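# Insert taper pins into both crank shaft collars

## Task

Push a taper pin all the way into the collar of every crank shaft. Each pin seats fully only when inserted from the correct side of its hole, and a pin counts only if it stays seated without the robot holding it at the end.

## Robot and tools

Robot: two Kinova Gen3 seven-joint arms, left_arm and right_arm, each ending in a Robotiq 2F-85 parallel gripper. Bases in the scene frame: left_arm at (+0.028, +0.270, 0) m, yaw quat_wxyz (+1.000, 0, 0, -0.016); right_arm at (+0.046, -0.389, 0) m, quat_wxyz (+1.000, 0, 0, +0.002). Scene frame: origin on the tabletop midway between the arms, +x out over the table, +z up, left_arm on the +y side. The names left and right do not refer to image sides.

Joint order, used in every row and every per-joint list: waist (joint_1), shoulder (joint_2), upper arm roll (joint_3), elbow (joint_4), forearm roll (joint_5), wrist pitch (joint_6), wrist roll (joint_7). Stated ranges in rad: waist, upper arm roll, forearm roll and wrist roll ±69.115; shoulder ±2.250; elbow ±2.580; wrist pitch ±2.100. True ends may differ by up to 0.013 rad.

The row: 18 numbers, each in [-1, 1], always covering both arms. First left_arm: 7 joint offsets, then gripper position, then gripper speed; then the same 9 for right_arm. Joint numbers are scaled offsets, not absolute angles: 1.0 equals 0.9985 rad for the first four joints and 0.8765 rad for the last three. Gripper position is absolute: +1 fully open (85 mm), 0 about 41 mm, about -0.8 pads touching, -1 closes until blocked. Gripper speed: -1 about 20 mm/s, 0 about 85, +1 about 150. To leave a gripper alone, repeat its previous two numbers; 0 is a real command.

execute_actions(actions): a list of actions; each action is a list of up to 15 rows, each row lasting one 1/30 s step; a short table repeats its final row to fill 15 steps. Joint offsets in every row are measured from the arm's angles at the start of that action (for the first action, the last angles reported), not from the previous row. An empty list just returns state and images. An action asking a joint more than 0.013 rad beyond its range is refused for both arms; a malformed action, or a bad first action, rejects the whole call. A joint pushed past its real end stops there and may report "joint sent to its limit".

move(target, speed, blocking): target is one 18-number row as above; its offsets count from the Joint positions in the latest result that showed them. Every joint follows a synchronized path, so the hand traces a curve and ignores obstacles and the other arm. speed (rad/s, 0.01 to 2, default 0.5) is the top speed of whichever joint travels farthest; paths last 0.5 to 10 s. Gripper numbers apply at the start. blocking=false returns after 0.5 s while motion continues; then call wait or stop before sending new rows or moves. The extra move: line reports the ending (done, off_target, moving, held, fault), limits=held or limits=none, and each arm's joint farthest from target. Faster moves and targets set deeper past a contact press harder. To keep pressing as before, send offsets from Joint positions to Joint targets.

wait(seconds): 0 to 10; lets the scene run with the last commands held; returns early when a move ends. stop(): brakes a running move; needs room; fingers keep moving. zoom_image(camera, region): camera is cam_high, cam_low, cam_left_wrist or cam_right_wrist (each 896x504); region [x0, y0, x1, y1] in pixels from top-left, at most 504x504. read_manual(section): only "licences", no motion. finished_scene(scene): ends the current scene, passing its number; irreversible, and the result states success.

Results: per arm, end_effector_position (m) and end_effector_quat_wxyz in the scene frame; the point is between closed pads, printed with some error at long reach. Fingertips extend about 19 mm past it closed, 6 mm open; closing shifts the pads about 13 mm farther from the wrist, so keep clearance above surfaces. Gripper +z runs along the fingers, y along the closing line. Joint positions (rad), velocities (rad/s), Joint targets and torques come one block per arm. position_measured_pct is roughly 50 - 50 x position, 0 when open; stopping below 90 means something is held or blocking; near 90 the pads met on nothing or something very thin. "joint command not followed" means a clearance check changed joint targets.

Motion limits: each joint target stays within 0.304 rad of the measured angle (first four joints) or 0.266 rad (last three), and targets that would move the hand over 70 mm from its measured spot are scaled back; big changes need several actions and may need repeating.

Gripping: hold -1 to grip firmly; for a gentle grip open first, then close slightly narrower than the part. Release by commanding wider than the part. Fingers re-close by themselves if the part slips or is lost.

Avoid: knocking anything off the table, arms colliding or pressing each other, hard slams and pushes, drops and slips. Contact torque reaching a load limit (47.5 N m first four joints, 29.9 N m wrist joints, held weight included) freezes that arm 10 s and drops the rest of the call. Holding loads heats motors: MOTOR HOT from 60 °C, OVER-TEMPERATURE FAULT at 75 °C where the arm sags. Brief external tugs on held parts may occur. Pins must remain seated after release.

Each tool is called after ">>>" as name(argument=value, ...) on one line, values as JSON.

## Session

>>> execute_actions(actions=[])

Scene clock: 0.00 s.
left_arm: end_effector_position=(+0.2747, +0.5542, +0.3119) position_measured_pct=0.0 end_effector_quat_wxyz=(+0.061, +0.978, +0.198, -0.007) | right_arm: end_effector_position=(+0.4501, +0.2311, +0.2352) position_measured_pct=0.0 end_effector_quat_wxyz=(+0.424, -0.149, +0.864, -0.227)
Joint names: [waist, shoulder, upper arm roll, elbow, forearm roll, wrist pitch, wrist roll]
Joint positions: left_arm=[-0.587  0.272 -0.566  1.558  0.21   1.461  3.967] | right_arm=[-1.442  1.308  0.499  0.289  0.523  1.623  0.636]
Joint velocities: left_arm=[-0.     0.     0.001  0.    -0.     0.    -0.   ] | right_arm=[ 0.     0.     0.    -0.002 -0.    -0.    -0.   ]
Joint torques (N m, as the joint torque sensors report them, + toward a larger angle): no reading
Motor temperatures (°C, as the motors report them): left_arm=[26 27 28 31 33 34 38] | right_arm=[31 30 29 32 34 40 36]
Joint targets: left_arm=[-0.587 0.272 -0.566 1.558 0.210 1.461 3.967] | right_arm=[-1.442 1.308 0.499 0.289 0.523 1.623 0.636]

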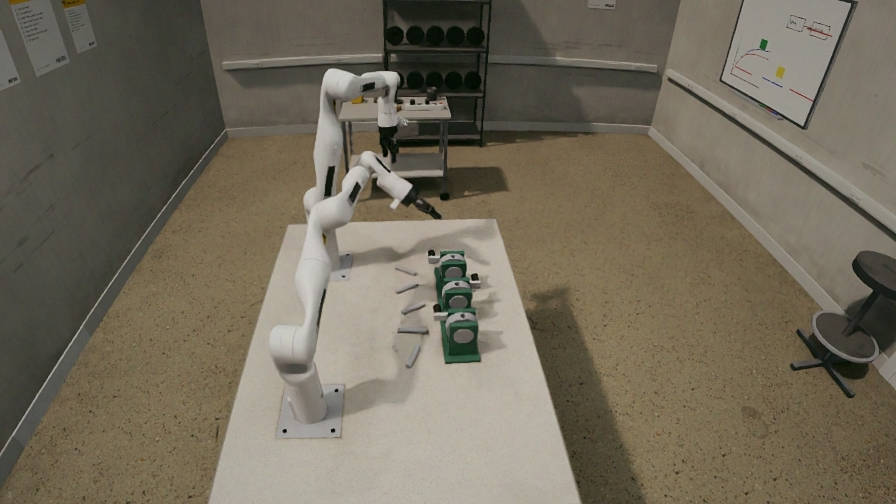

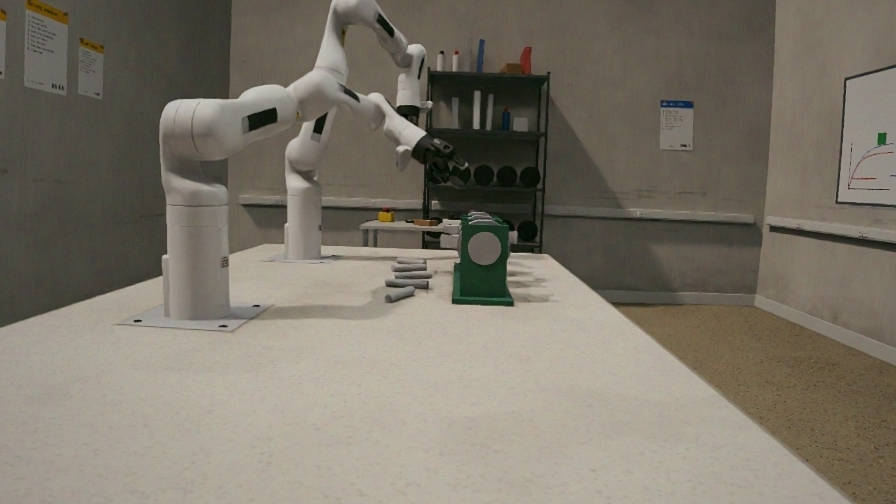

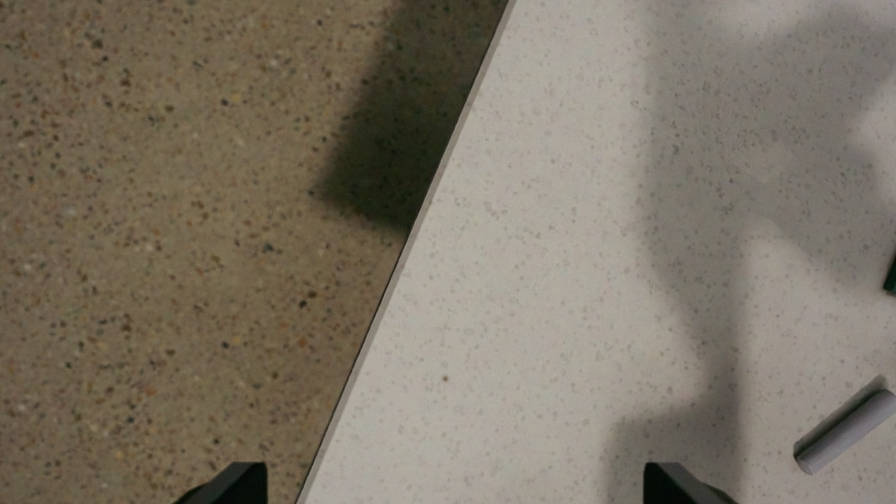

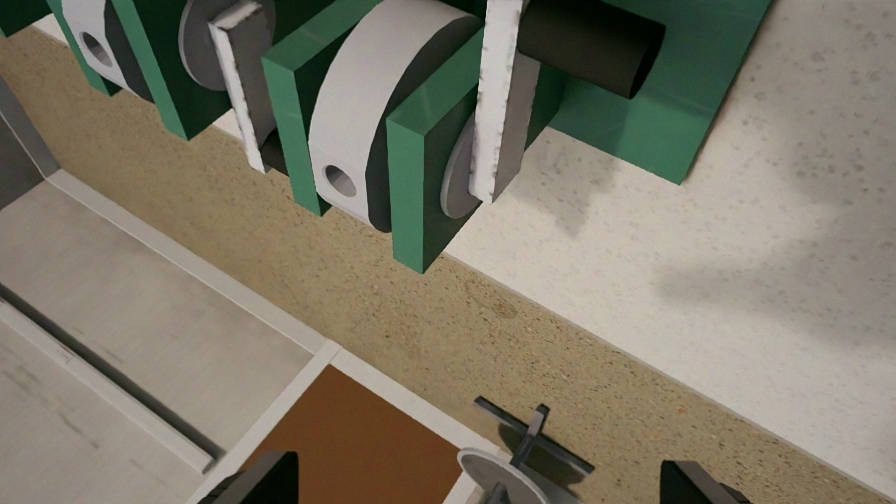

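>>> execute_actions(actions=[])

Scene clock: 1.63 s.
left_arm: end_effector_position=(+0.2747, +0.5543, +0.3119) position_measured_pct=0.0 end_effector_quat_wxyz=(+0.061, +0.978, +0.198, -0.007) | right_arm: end_effector_position=(+0.4501, +0.2311, +0.2352) position_measured_pct=0.0 end_effector_quat_wxyz=(+0.424, -0.149, +0.864, -0.227)
Joint names: [waist, shoulder, upper arm roll, elbow, forearm roll, wrist pitch, wrist roll]
Joint positions: left_arm=[-0.587  0.272 -0.566  1.558  0.21   1.461  3.967] | right_arm=[-1.442  1.308  0.499  0.289  0.523  1.623  0.636]
Joint velocities: left_arm=[ 0.     0.    -0.001 -0.     0.     0.     0.   ] | right_arm=[ 0.    -0.001 -0.001  0.002  0.    -0.001 -0.   ]
Joint torques (N m, as the joint torque sensors report them, + toward a larger angle): left_arm=[  0.06 -13.48  -1.5   -8.57   0.3    0.18   0.03] | right_arm=[ -0.32 -29.17   4.1   -7.43   2.51   0.24  -0.01]
Motor temperatures (°C, as the motors report them): left_arm=[26 27 28 31 33 34 38] | right_arm=[31 31 29 32 34 40 36]
Joint targets: left_arm=[-0.587 0.272 -0.566 1.558 0.210 1.461 3.967] | right_arm=[-1.442 1.308 0.499 0.289 0.523 1.623 0.636]

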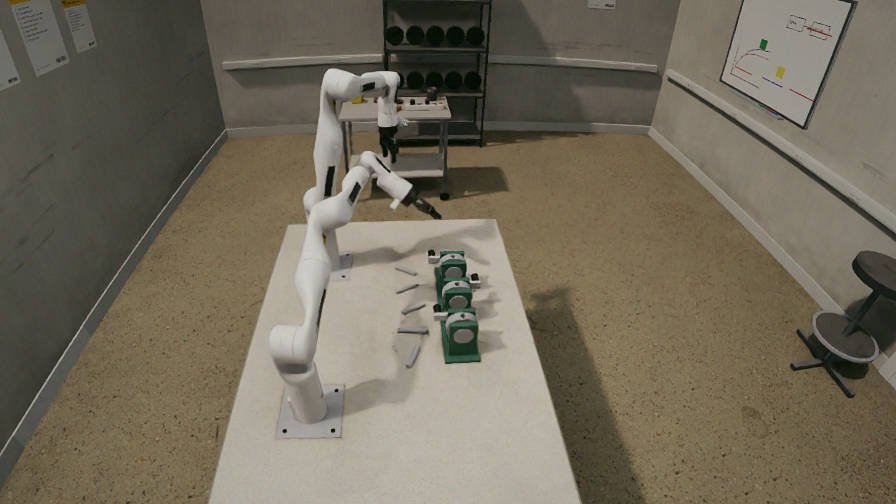

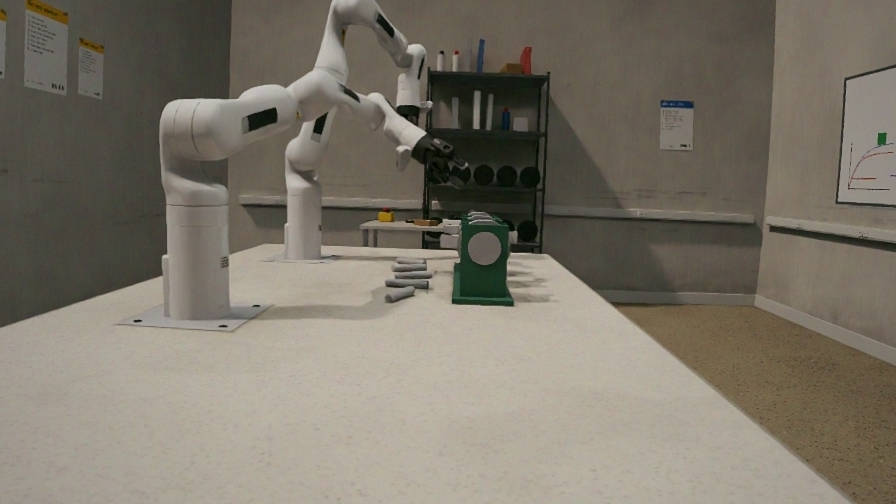

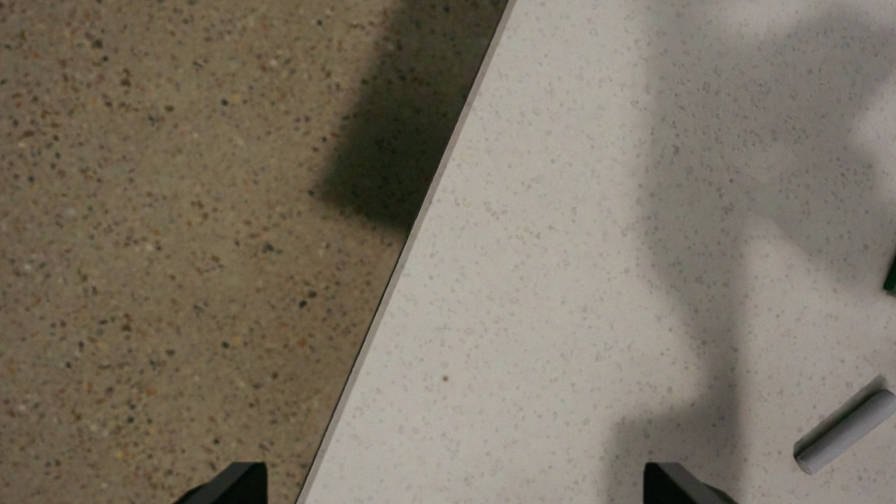

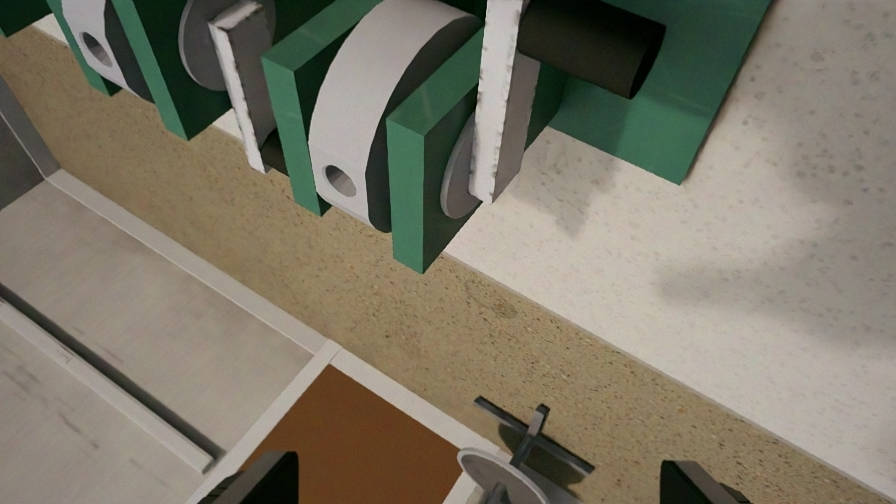

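>>> move(target=[0,0,0,0,0,0,0,1,0, 0.647,-0.895,-0.5,0.959,-0.597,-0.163,0.153,0,0], speed=1.0)

Scene clock: 3.77 s.
left_arm: end_effector_position=(+0.2747, +0.5543, +0.3119) position_measured_pct=0.0 end_effector_quat_wxyz=(+0.061, +0.978, +0.198, -0.007) | right_arm: end_effector_position=(+0.3997, -0.0598, +0.3301) position_measured_pct=49.6 end_effector_quat_wxyz=(-0.000, +0.001, +1.000, +0.000)
Joint names: [waist, shoulder, upper arm roll, elbow, forearm roll, wrist pitch, wrist roll]
Joint positions: left_arm=[-0.587  0.272 -0.566  1.558  0.21   1.461  3.967] | right_arm=[-0.796  0.415  0.     1.247 -0.001  1.48   0.77 ]
Joint velocities: left_arm=[ 0.    -0.    -0.003 -0.    -0.    -0.    -0.   ] | right_arm=[ 0.002 -0.001 -0.001 -0.001 -0.     0.001  0.   ]
Joint torques (N m, as the joint torque sensors report them, + toward a larger angle): left_arm=[  0.35 -13.6   -1.58  -8.62   0.45   0.45  -0.01] | right_arm=[ -0.15 -17.85   0.62  -8.71   0.1    0.24   0.14]
Motor temperatures (°C, as the motors report them): left_arm=[26 27 28 31 33 34 38] | right_arm=[31 31 29 32 34 40 36]
Joint targets: left_arm=[-0.587 0.272 -0.566 1.558 0.210 1.461 3.967] | right_arm=[-0.796 0.414 0.000 1.247 -0.001 1.480 0.770]
move: done; limits=none; left_arm: farthest joint: the waist, 0.000 radians from its target (0.000 radians at the start); right_arm: farthest joint: the waist, 0.000 radians from its target (0.646 radians at the start)

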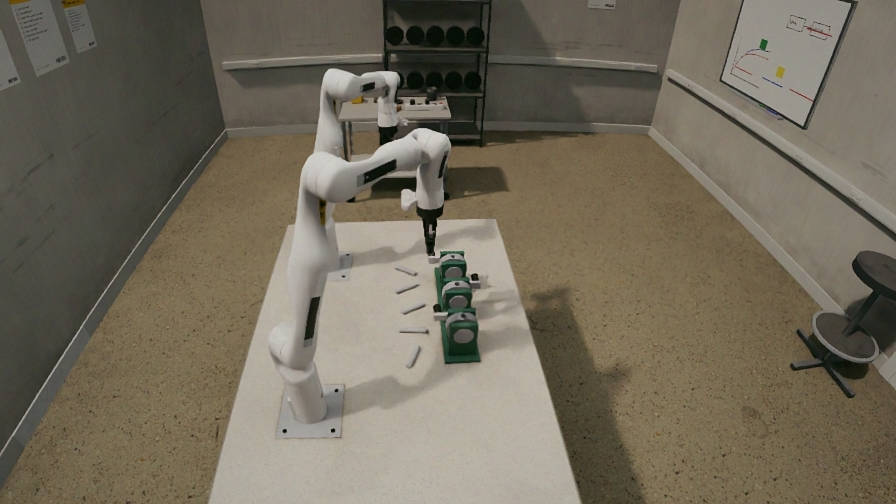

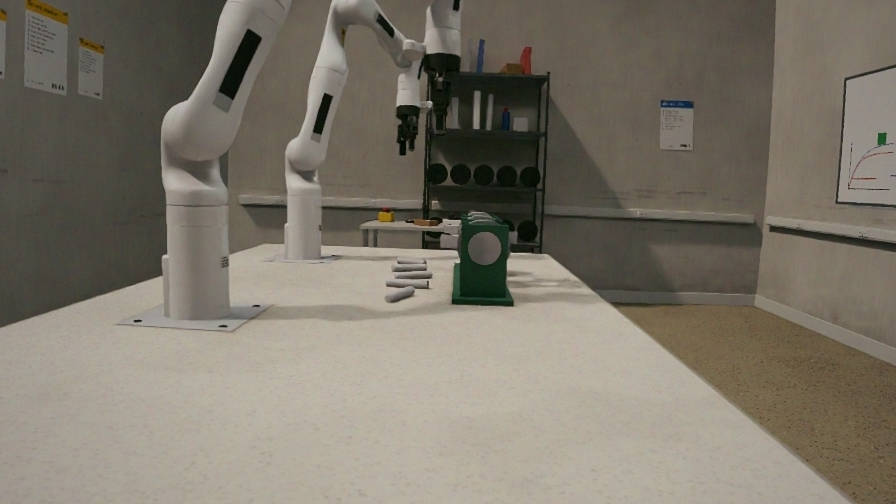

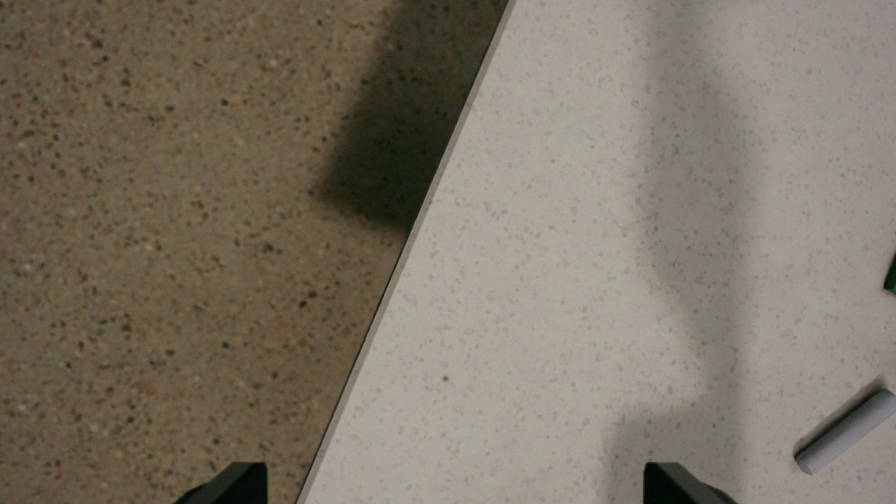

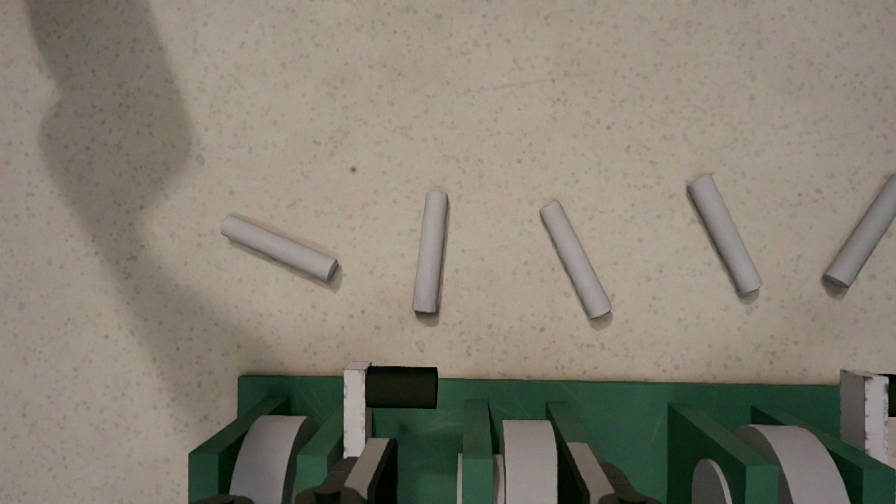

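>>> zoom_image(camera="cam_right_wrist", region=[200,160,630,340])

>>> zoom_image(camera="cam_right_wrist", region=[520,160,896,340])

Region (200, 160, 630, 340) of cam_right_wrist's 896x504 image, scaled by 1.172; it fills the top 211 rows of this view, and the rest is white.

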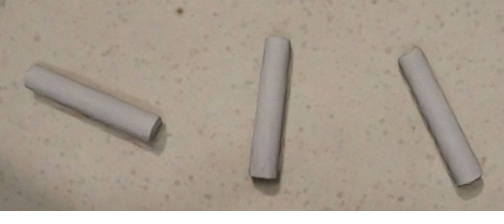

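Region (520, 160, 896, 340) of cam_right_wrist's 896x504 image, scaled by 1.340; it fills the top 241 rows of this view, and the rest is white.

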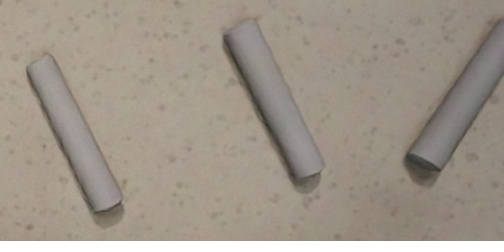

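>>> move(target=[0,0,0,0,0,0,0,1,0, 0.141,0.394,0,-0.536,0,0.1615,0.162,0,0], speed=1.0)

Scene clock: 5.87 s.
left_arm: end_effector_position=(+0.2747, +0.5543, +0.3119) position_measured_pct=0.0 end_effector_quat_wxyz=(+0.061, +0.978, +0.198, -0.007) | right_arm: end_effector_position=(+0.5496, -0.0297, +0.2803) position_measured_pct=49.6 end_effector_quat_wxyz=(+0.000, -0.000, +1.000, +0.000)
Joint names: [waist, shoulder, upper arm roll, elbow, forearm roll, wrist pitch, wrist roll]
Joint positions: left_arm=[-0.587  0.272 -0.566  1.558  0.21   1.461  3.967] | right_arm=[-0.656  0.808  0.     0.712 -0.001  1.621  0.912]
Joint velocities: left_arm=[ 0.     0.    -0.001  0.     0.    -0.001 -0.   ] | right_arm=[ 0.001  0.001  0.     0.001 -0.    -0.001  0.   ]
Joint torques (N m, as the joint torque sensors report them, + toward a larger angle): left_arm=[  0.09 -13.09  -1.23  -8.34   0.17  -0.03  -0.26] | right_arm=[  0.34 -24.44   0.28  -8.58   0.29   0.26   0.06]
Motor temperatures (°C, as the motors report them): left_arm=[26 27 28 31 33 34 38] | right_arm=[31 31 29 32 34 40 36]
Joint targets: left_arm=[-0.587 0.272 -0.566 1.558 0.210 1.461 3.967] | right_arm=[-0.656 0.808 0.000 0.712 -0.001 1.621 0.912]
move: done; limits=none; left_arm: farthest joint: the waist, 0.000 radians from its target (0.000 radians at the start); right_arm: farthest joint: the shoulder, 0.001 radians from its target (0.394 radians at the start)

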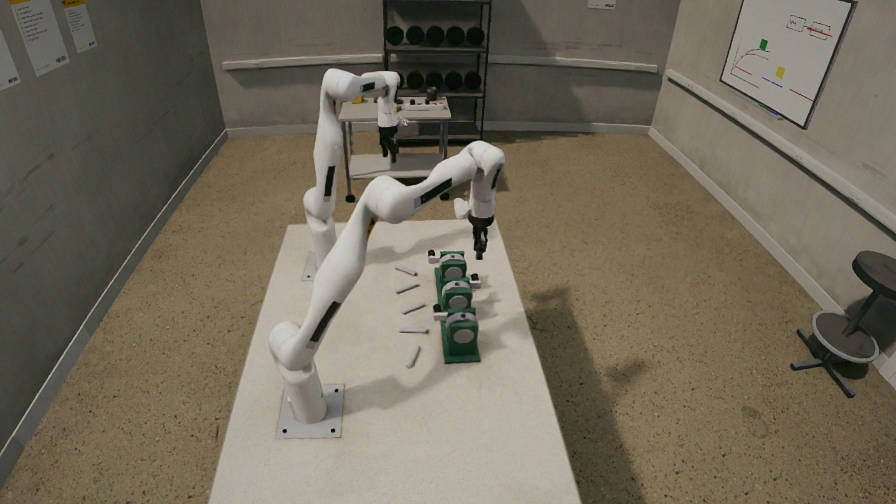

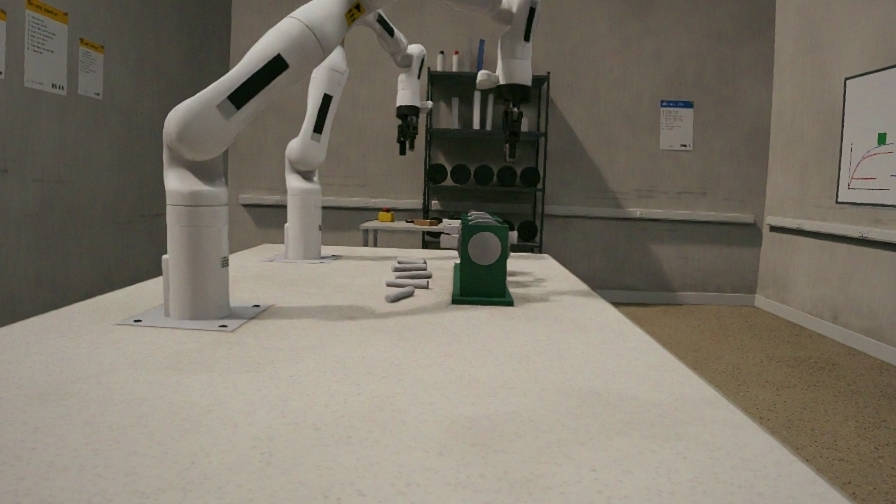

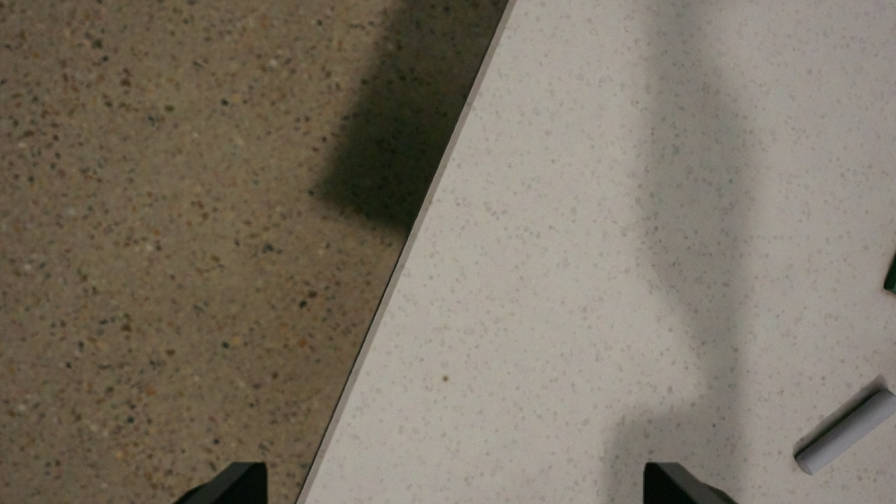

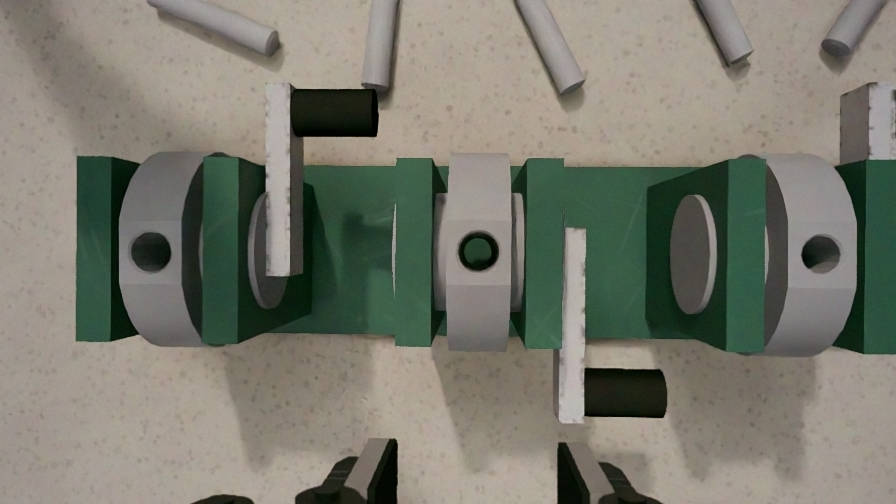

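>>> zoom_image(camera="cam_right_wrist", region=[100,200,520,300])

>>> zoom_image(camera="cam_right_wrist", region=[440,200,860,300])

Region (100, 200, 520, 300) of cam_right_wrist's 896x504 image, scaled by 1.200; it fills the top 120 rows of this view, and the rest is white.

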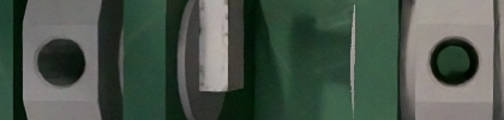

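Region (440, 200, 860, 300) of cam_right_wrist's 896x504 image, scaled by 1.200; it fills the top 120 rows of this view, and the rest is white.

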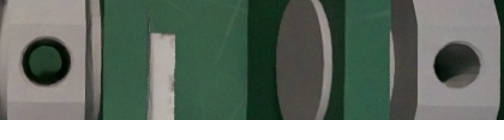

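>>> zoom_image(camera="cam_right_wrist", region=[440,215,520,290])

>>> zoom_image(camera="cam_right_wrist", region=[110,215,190,290])

>>> zoom_image(camera="cam_right_wrist", region=[780,215,860,290])

Region (440, 215, 520, 290) of cam_right_wrist's 896x504 image, scaled by 6.300; it fills the top 472 rows of this view, and the rest is white.

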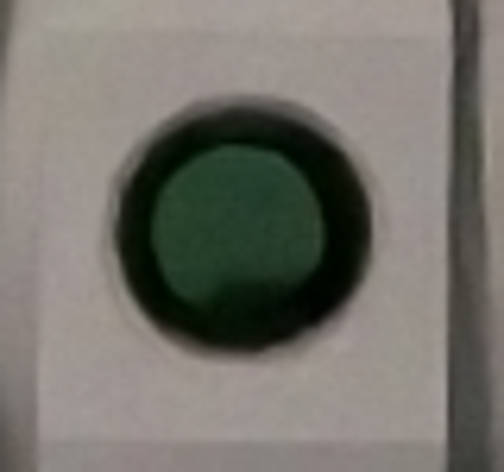

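Region (110, 215, 190, 290) of cam_right_wrist's 896x504 image, scaled by 6.300; it fills the top 472 rows of this view, and the rest is white.

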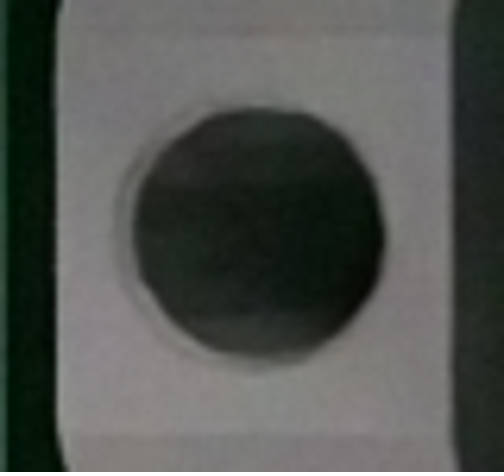

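Region (780, 215, 860, 290) of cam_right_wrist's 896x504 image, scaled by 6.300; it fills the top 472 rows of this view, and the rest is white.

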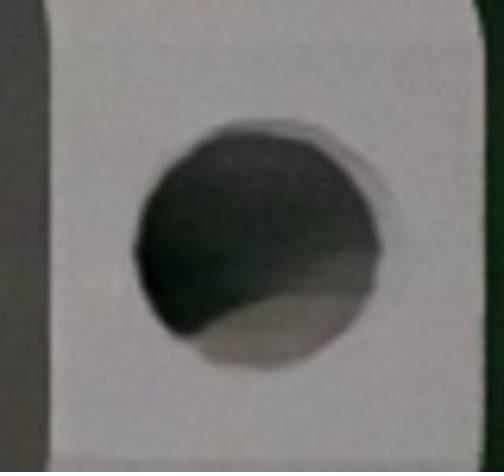

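>>> move(target=[0.6,0,0.567,0,-0.24,-0.217,0.6,0,0, -0.0385,-0.42,0,0.7,0,-0.32,-1,0,0], speed=1.2)

>>> move(target=[0.24,0.049,0,-0.009,0,0,0.574,0,0, 0,0.061,0,0.644,0,-0.802,-1,0,0], speed=1.2)

>>> move(target=[0,0,0,0,0,0,0,0,0, 0,0,0,0,0,0,-0.306,0,0], speed=1.2)

Scene clock: 64.10 s.
left_arm: end_effector_position=(+0.4559, +0.2260, +0.2985) position_measured_pct=49.6 end_effector_quat_wxyz=(-0.002, +0.991, -0.132, +0.020) | right_arm: end_effector_position=(+0.4188, -0.1083, +0.2916) position_measured_pct=49.6 end_effector_quat_wxyz=(+0.000, +0.407, +0.913, +0.001)
Joint names: [waist, shoulder, upper arm roll, elbow, forearm roll, wrist pitch, wrist roll]
Joint positions: left_arm=[ 0.012  0.272  0.001  1.558 -0.001  1.271  4.493] | right_arm=[-0.694  0.389  0.     1.411 -0.001  1.341  0.036]
Joint velocities: left_arm=[ 0.003  0.    -0.001  0.001 -0.     0.001  0.   ] | right_arm=[-0.    -0.001  0.     0.     0.     0.001 -0.   ]
Joint torques (N m, as the joint torque sensors report them, + toward a larger angle): left_arm=[  0.24 -14.72   0.07  -8.99  -0.08  -0.33  -0.37] | right_arm=[ -0.12 -17.23   0.45  -8.57  -0.13   0.11  -0.08]
Motor temperatures (°C, as the motors report them): left_arm=[26 27 28 31 33 34 38] | right_arm=[31 32 29 32 34 40 36]
Joint targets: left_arm=[0.012 0.272 0.001 1.558 -0.001 1.271 4.493] | right_arm=[-0.694 0.389 0.000 1.411 -0.001 1.341 0.036]
move: done; limits=none; left_arm: farthest joint: the waist, 0.000 radians from its target (0.599 radians at the start); right_arm: farthest joint: the waist, 0.000 radians from its target (0.039 radians at the start)

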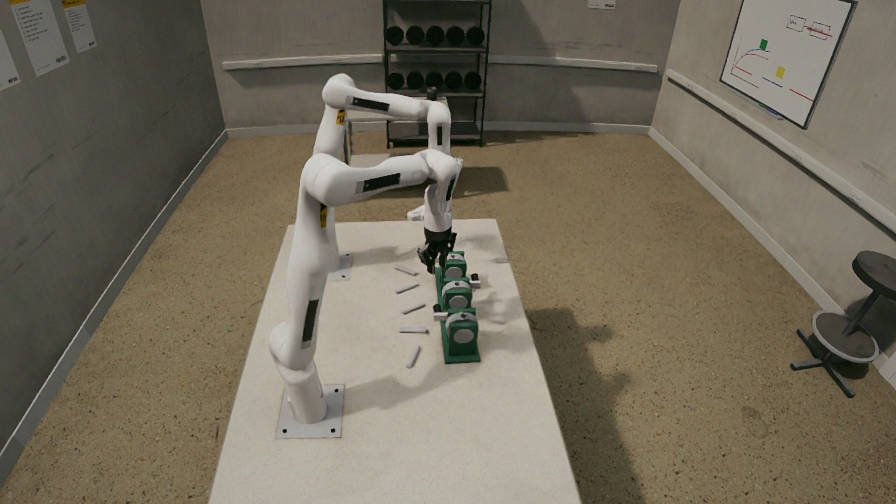

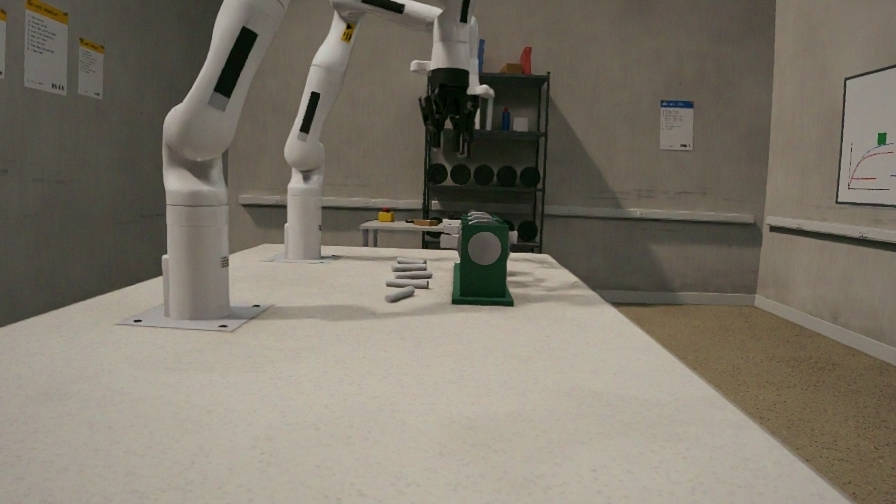

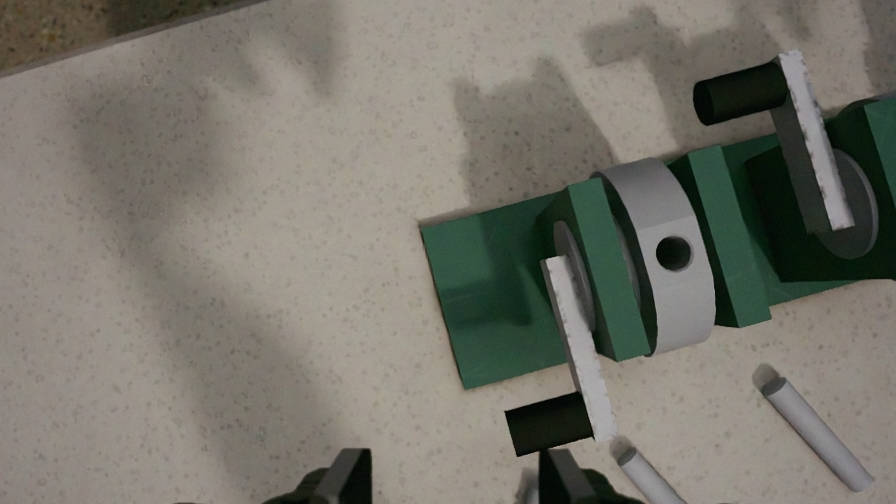

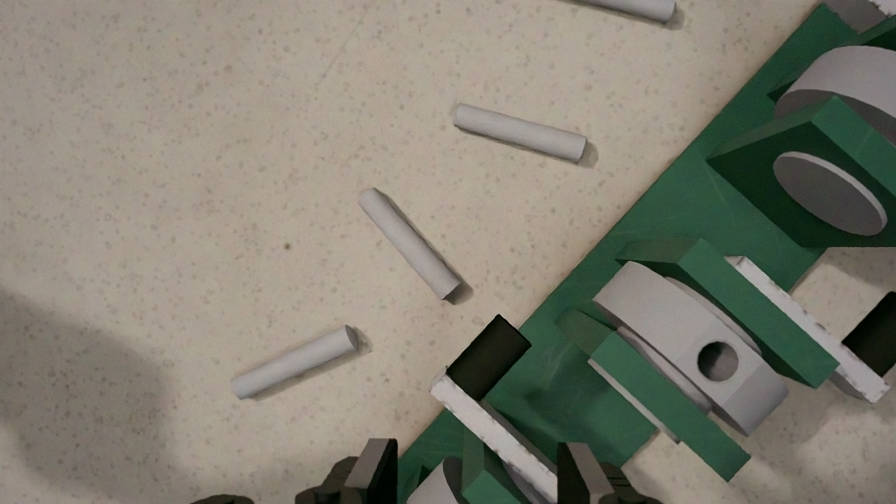

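Scene clock: 65.43 s.
left_arm: end_effector_position=(+0.4368, +0.1247, +0.2802) position_measured_pct=49.6 end_effector_quat_wxyz=(+0.000, +1.000, -0.001, +0.001) | right_arm: end_effector_position=(+0.3454, -0.1699, +0.1000) position_measured_pct=49.6 end_effector_quat_wxyz=(-0.000, +0.756, +0.654, +0.000)
Joint names: [waist, shoulder, upper arm roll, elbow, forearm roll, wrist pitch, wrist roll]
Joint positions: left_arm=[ 0.251  0.321  0.001  1.549 -0.001  1.271  4.996] | right_arm=[-0.694  0.45   0.     2.054 -0.001  0.638 -0.841]
Joint velocities: left_arm=[ 0.003  0.001 -0.001 -0.001 -0.    -0.001  0.   ] | right_arm=[-0.    -0.001  0.002  0.003  0.    -0.001 -0.   ]
Joint torques (N m, as the joint torque sensors report them, + toward a larger angle): left_arm=[ -0.18 -15.85  -0.39  -9.2   -0.05  -0.16  -0.17] | right_arm=[ -0.39 -14.64   0.35  -4.87  -0.11   0.21  -0.02]
Motor temperatures (°C, as the motors report them): left_arm=[26 27 28 31 33 34 38] | right_arm=[31 32 29 32 34 40 36]
Joint targets: left_arm=[0.252 0.321 0.001 1.549 -0.001 1.271 4.996] | right_arm=[-0.694 0.450 0.000 2.054 -0.001 0.638 -0.841]
move: done; limits=none; left_arm: farthest joint: the waist, 0.000 radians from its target (0.240 radians at the start); right_arm: farthest joint: the waist, 0.000 radians from its target (0.000 radians at the start)

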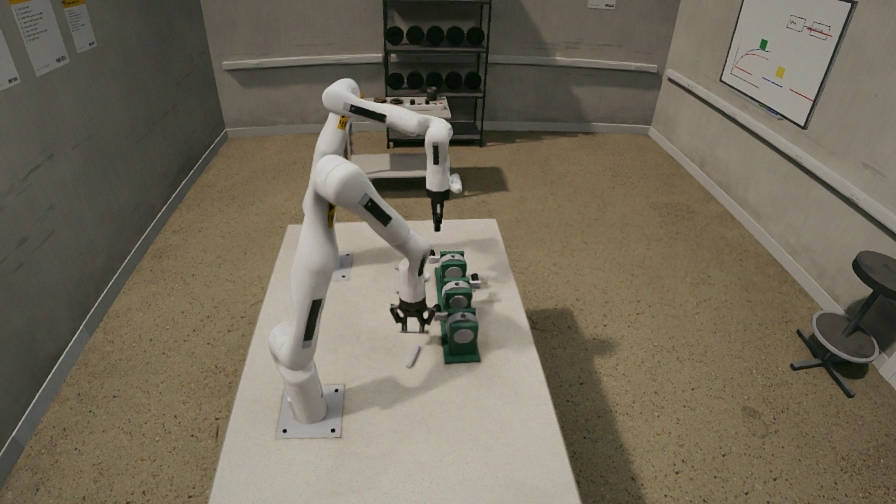

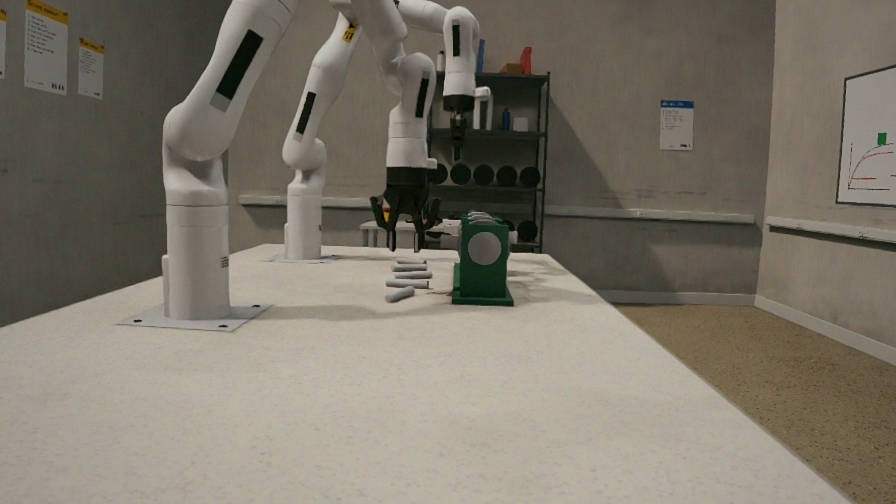

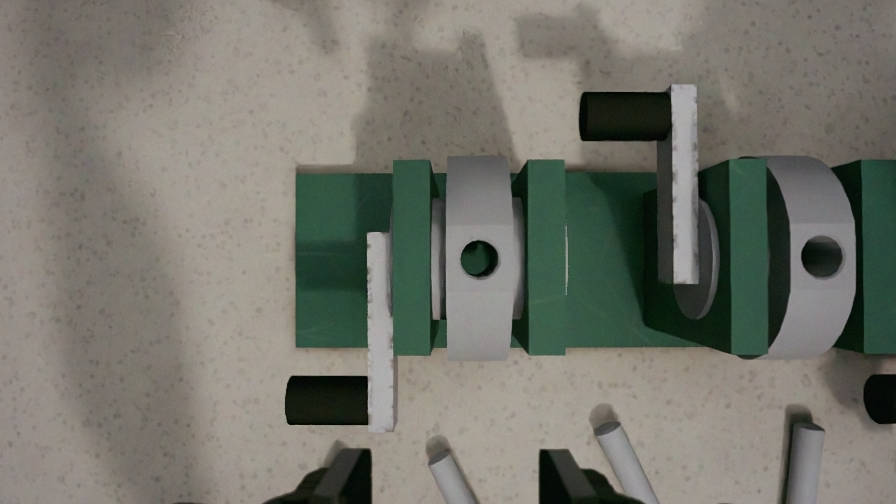

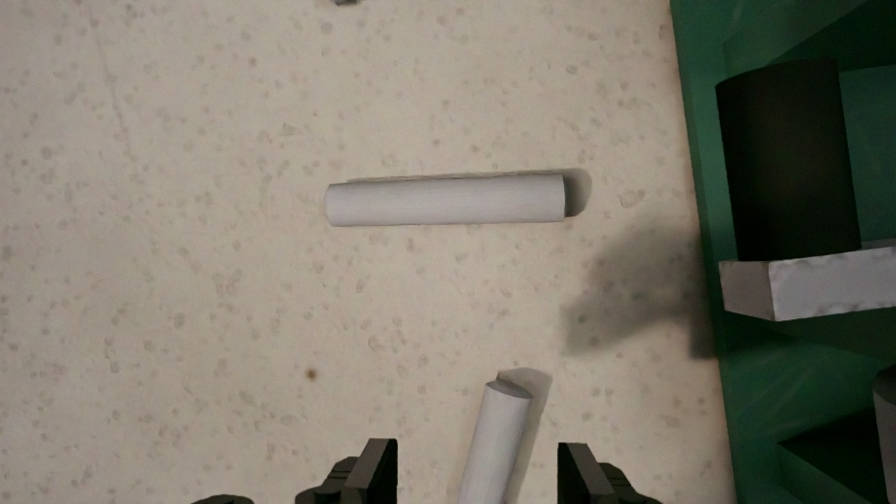

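Scene clock: 66.20 s.
left_arm: end_effector_position=(+0.4368, +0.1247, +0.2802) position_measured_pct=49.6 end_effector_quat_wxyz=(+0.000, +1.000, -0.001, +0.001) | right_arm: end_effector_position=(+0.3454, -0.1699, +0.1000) position_measured_pct=49.6 end_effector_quat_wxyz=(-0.000, +0.837, +0.547, +0.000)
Joint names: [waist, shoulder, upper arm roll, elbow, forearm roll, wrist pitch, wrist roll]
Joint positions: left_arm=[ 0.251  0.321  0.001  1.549 -0.001  1.271  4.996] | right_arm=[-0.694  0.45   0.     2.054 -0.001  0.638 -1.109]
Joint velocities: left_arm=[ 0.001 -0.001  0.001 -0.     0.     0.001  0.   ] | right_arm=[ 0.     0.    -0.001 -0.001  0.     0.     0.   ]
Joint torques (N m, as the joint torque sensors report them, + toward a larger angle): left_arm=[  0.1  -15.47   0.28  -9.19  -0.01  -0.26  -0.53] | right_arm=[  0.05 -14.63   0.49  -5.5   -0.05   0.44   0.37]
Motor temperatures (°C, as the motors report them): left_arm=[26 27 28 31 33 34 38] | right_arm=[31 32 29 32 34 40 36]
Joint targets: left_arm=[0.251 0.321 0.001 1.549 -0.001 1.271 4.996] | right_arm=[-0.694 0.450 0.000 2.054 -0.001 0.638 -1.109]
move: done; limits=none; left_arm: farthest joint: the waist, 0.000 radians from its target (0.000 radians at the start); right_arm: farthest joint: the waist, 0.000 radians from its target (0.000 radians at the start)

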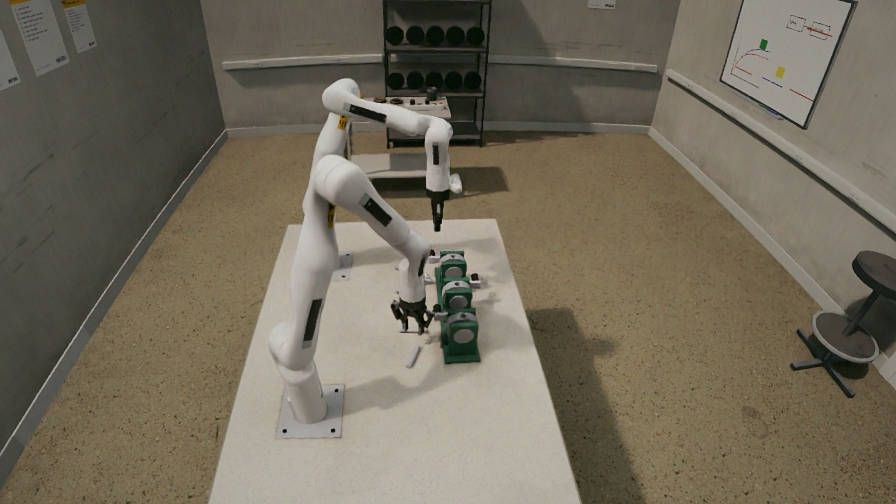

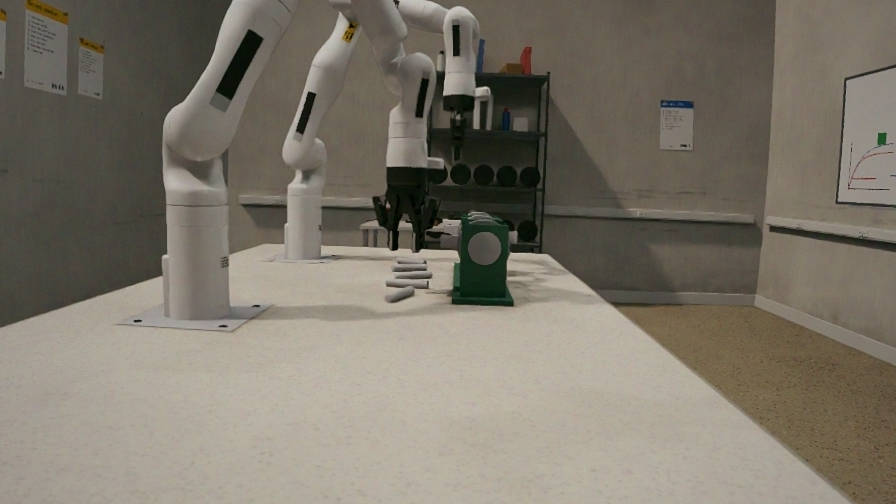

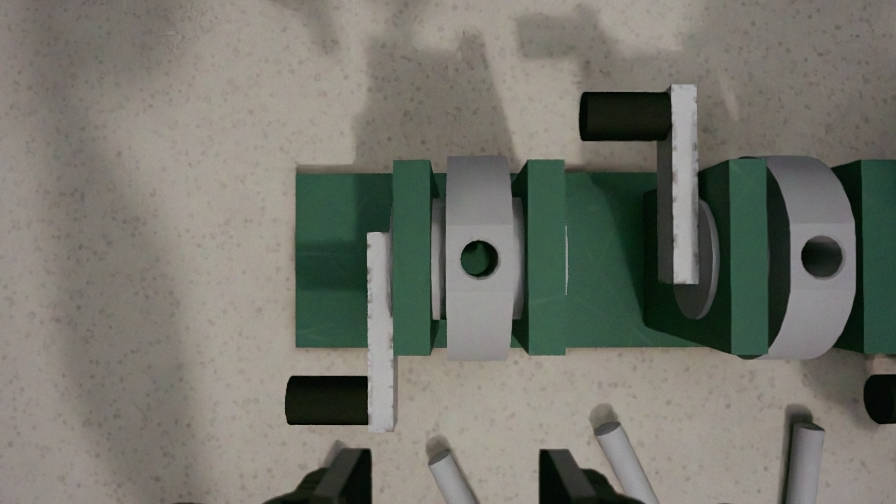

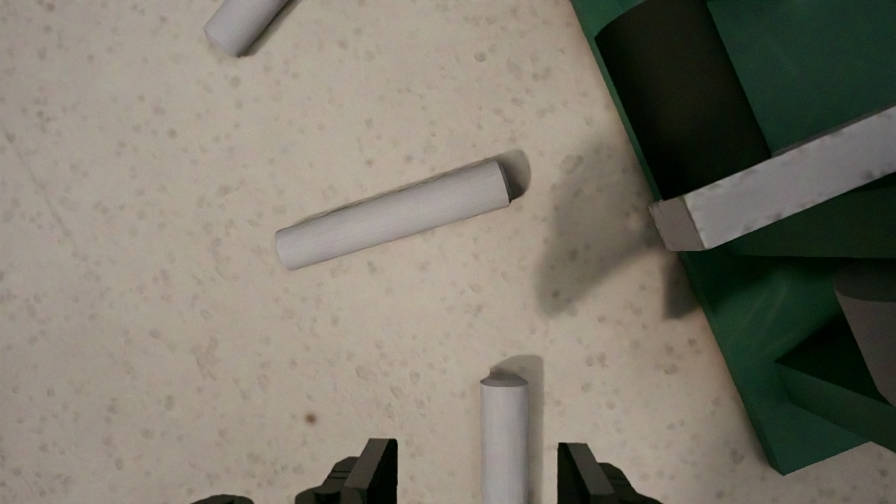

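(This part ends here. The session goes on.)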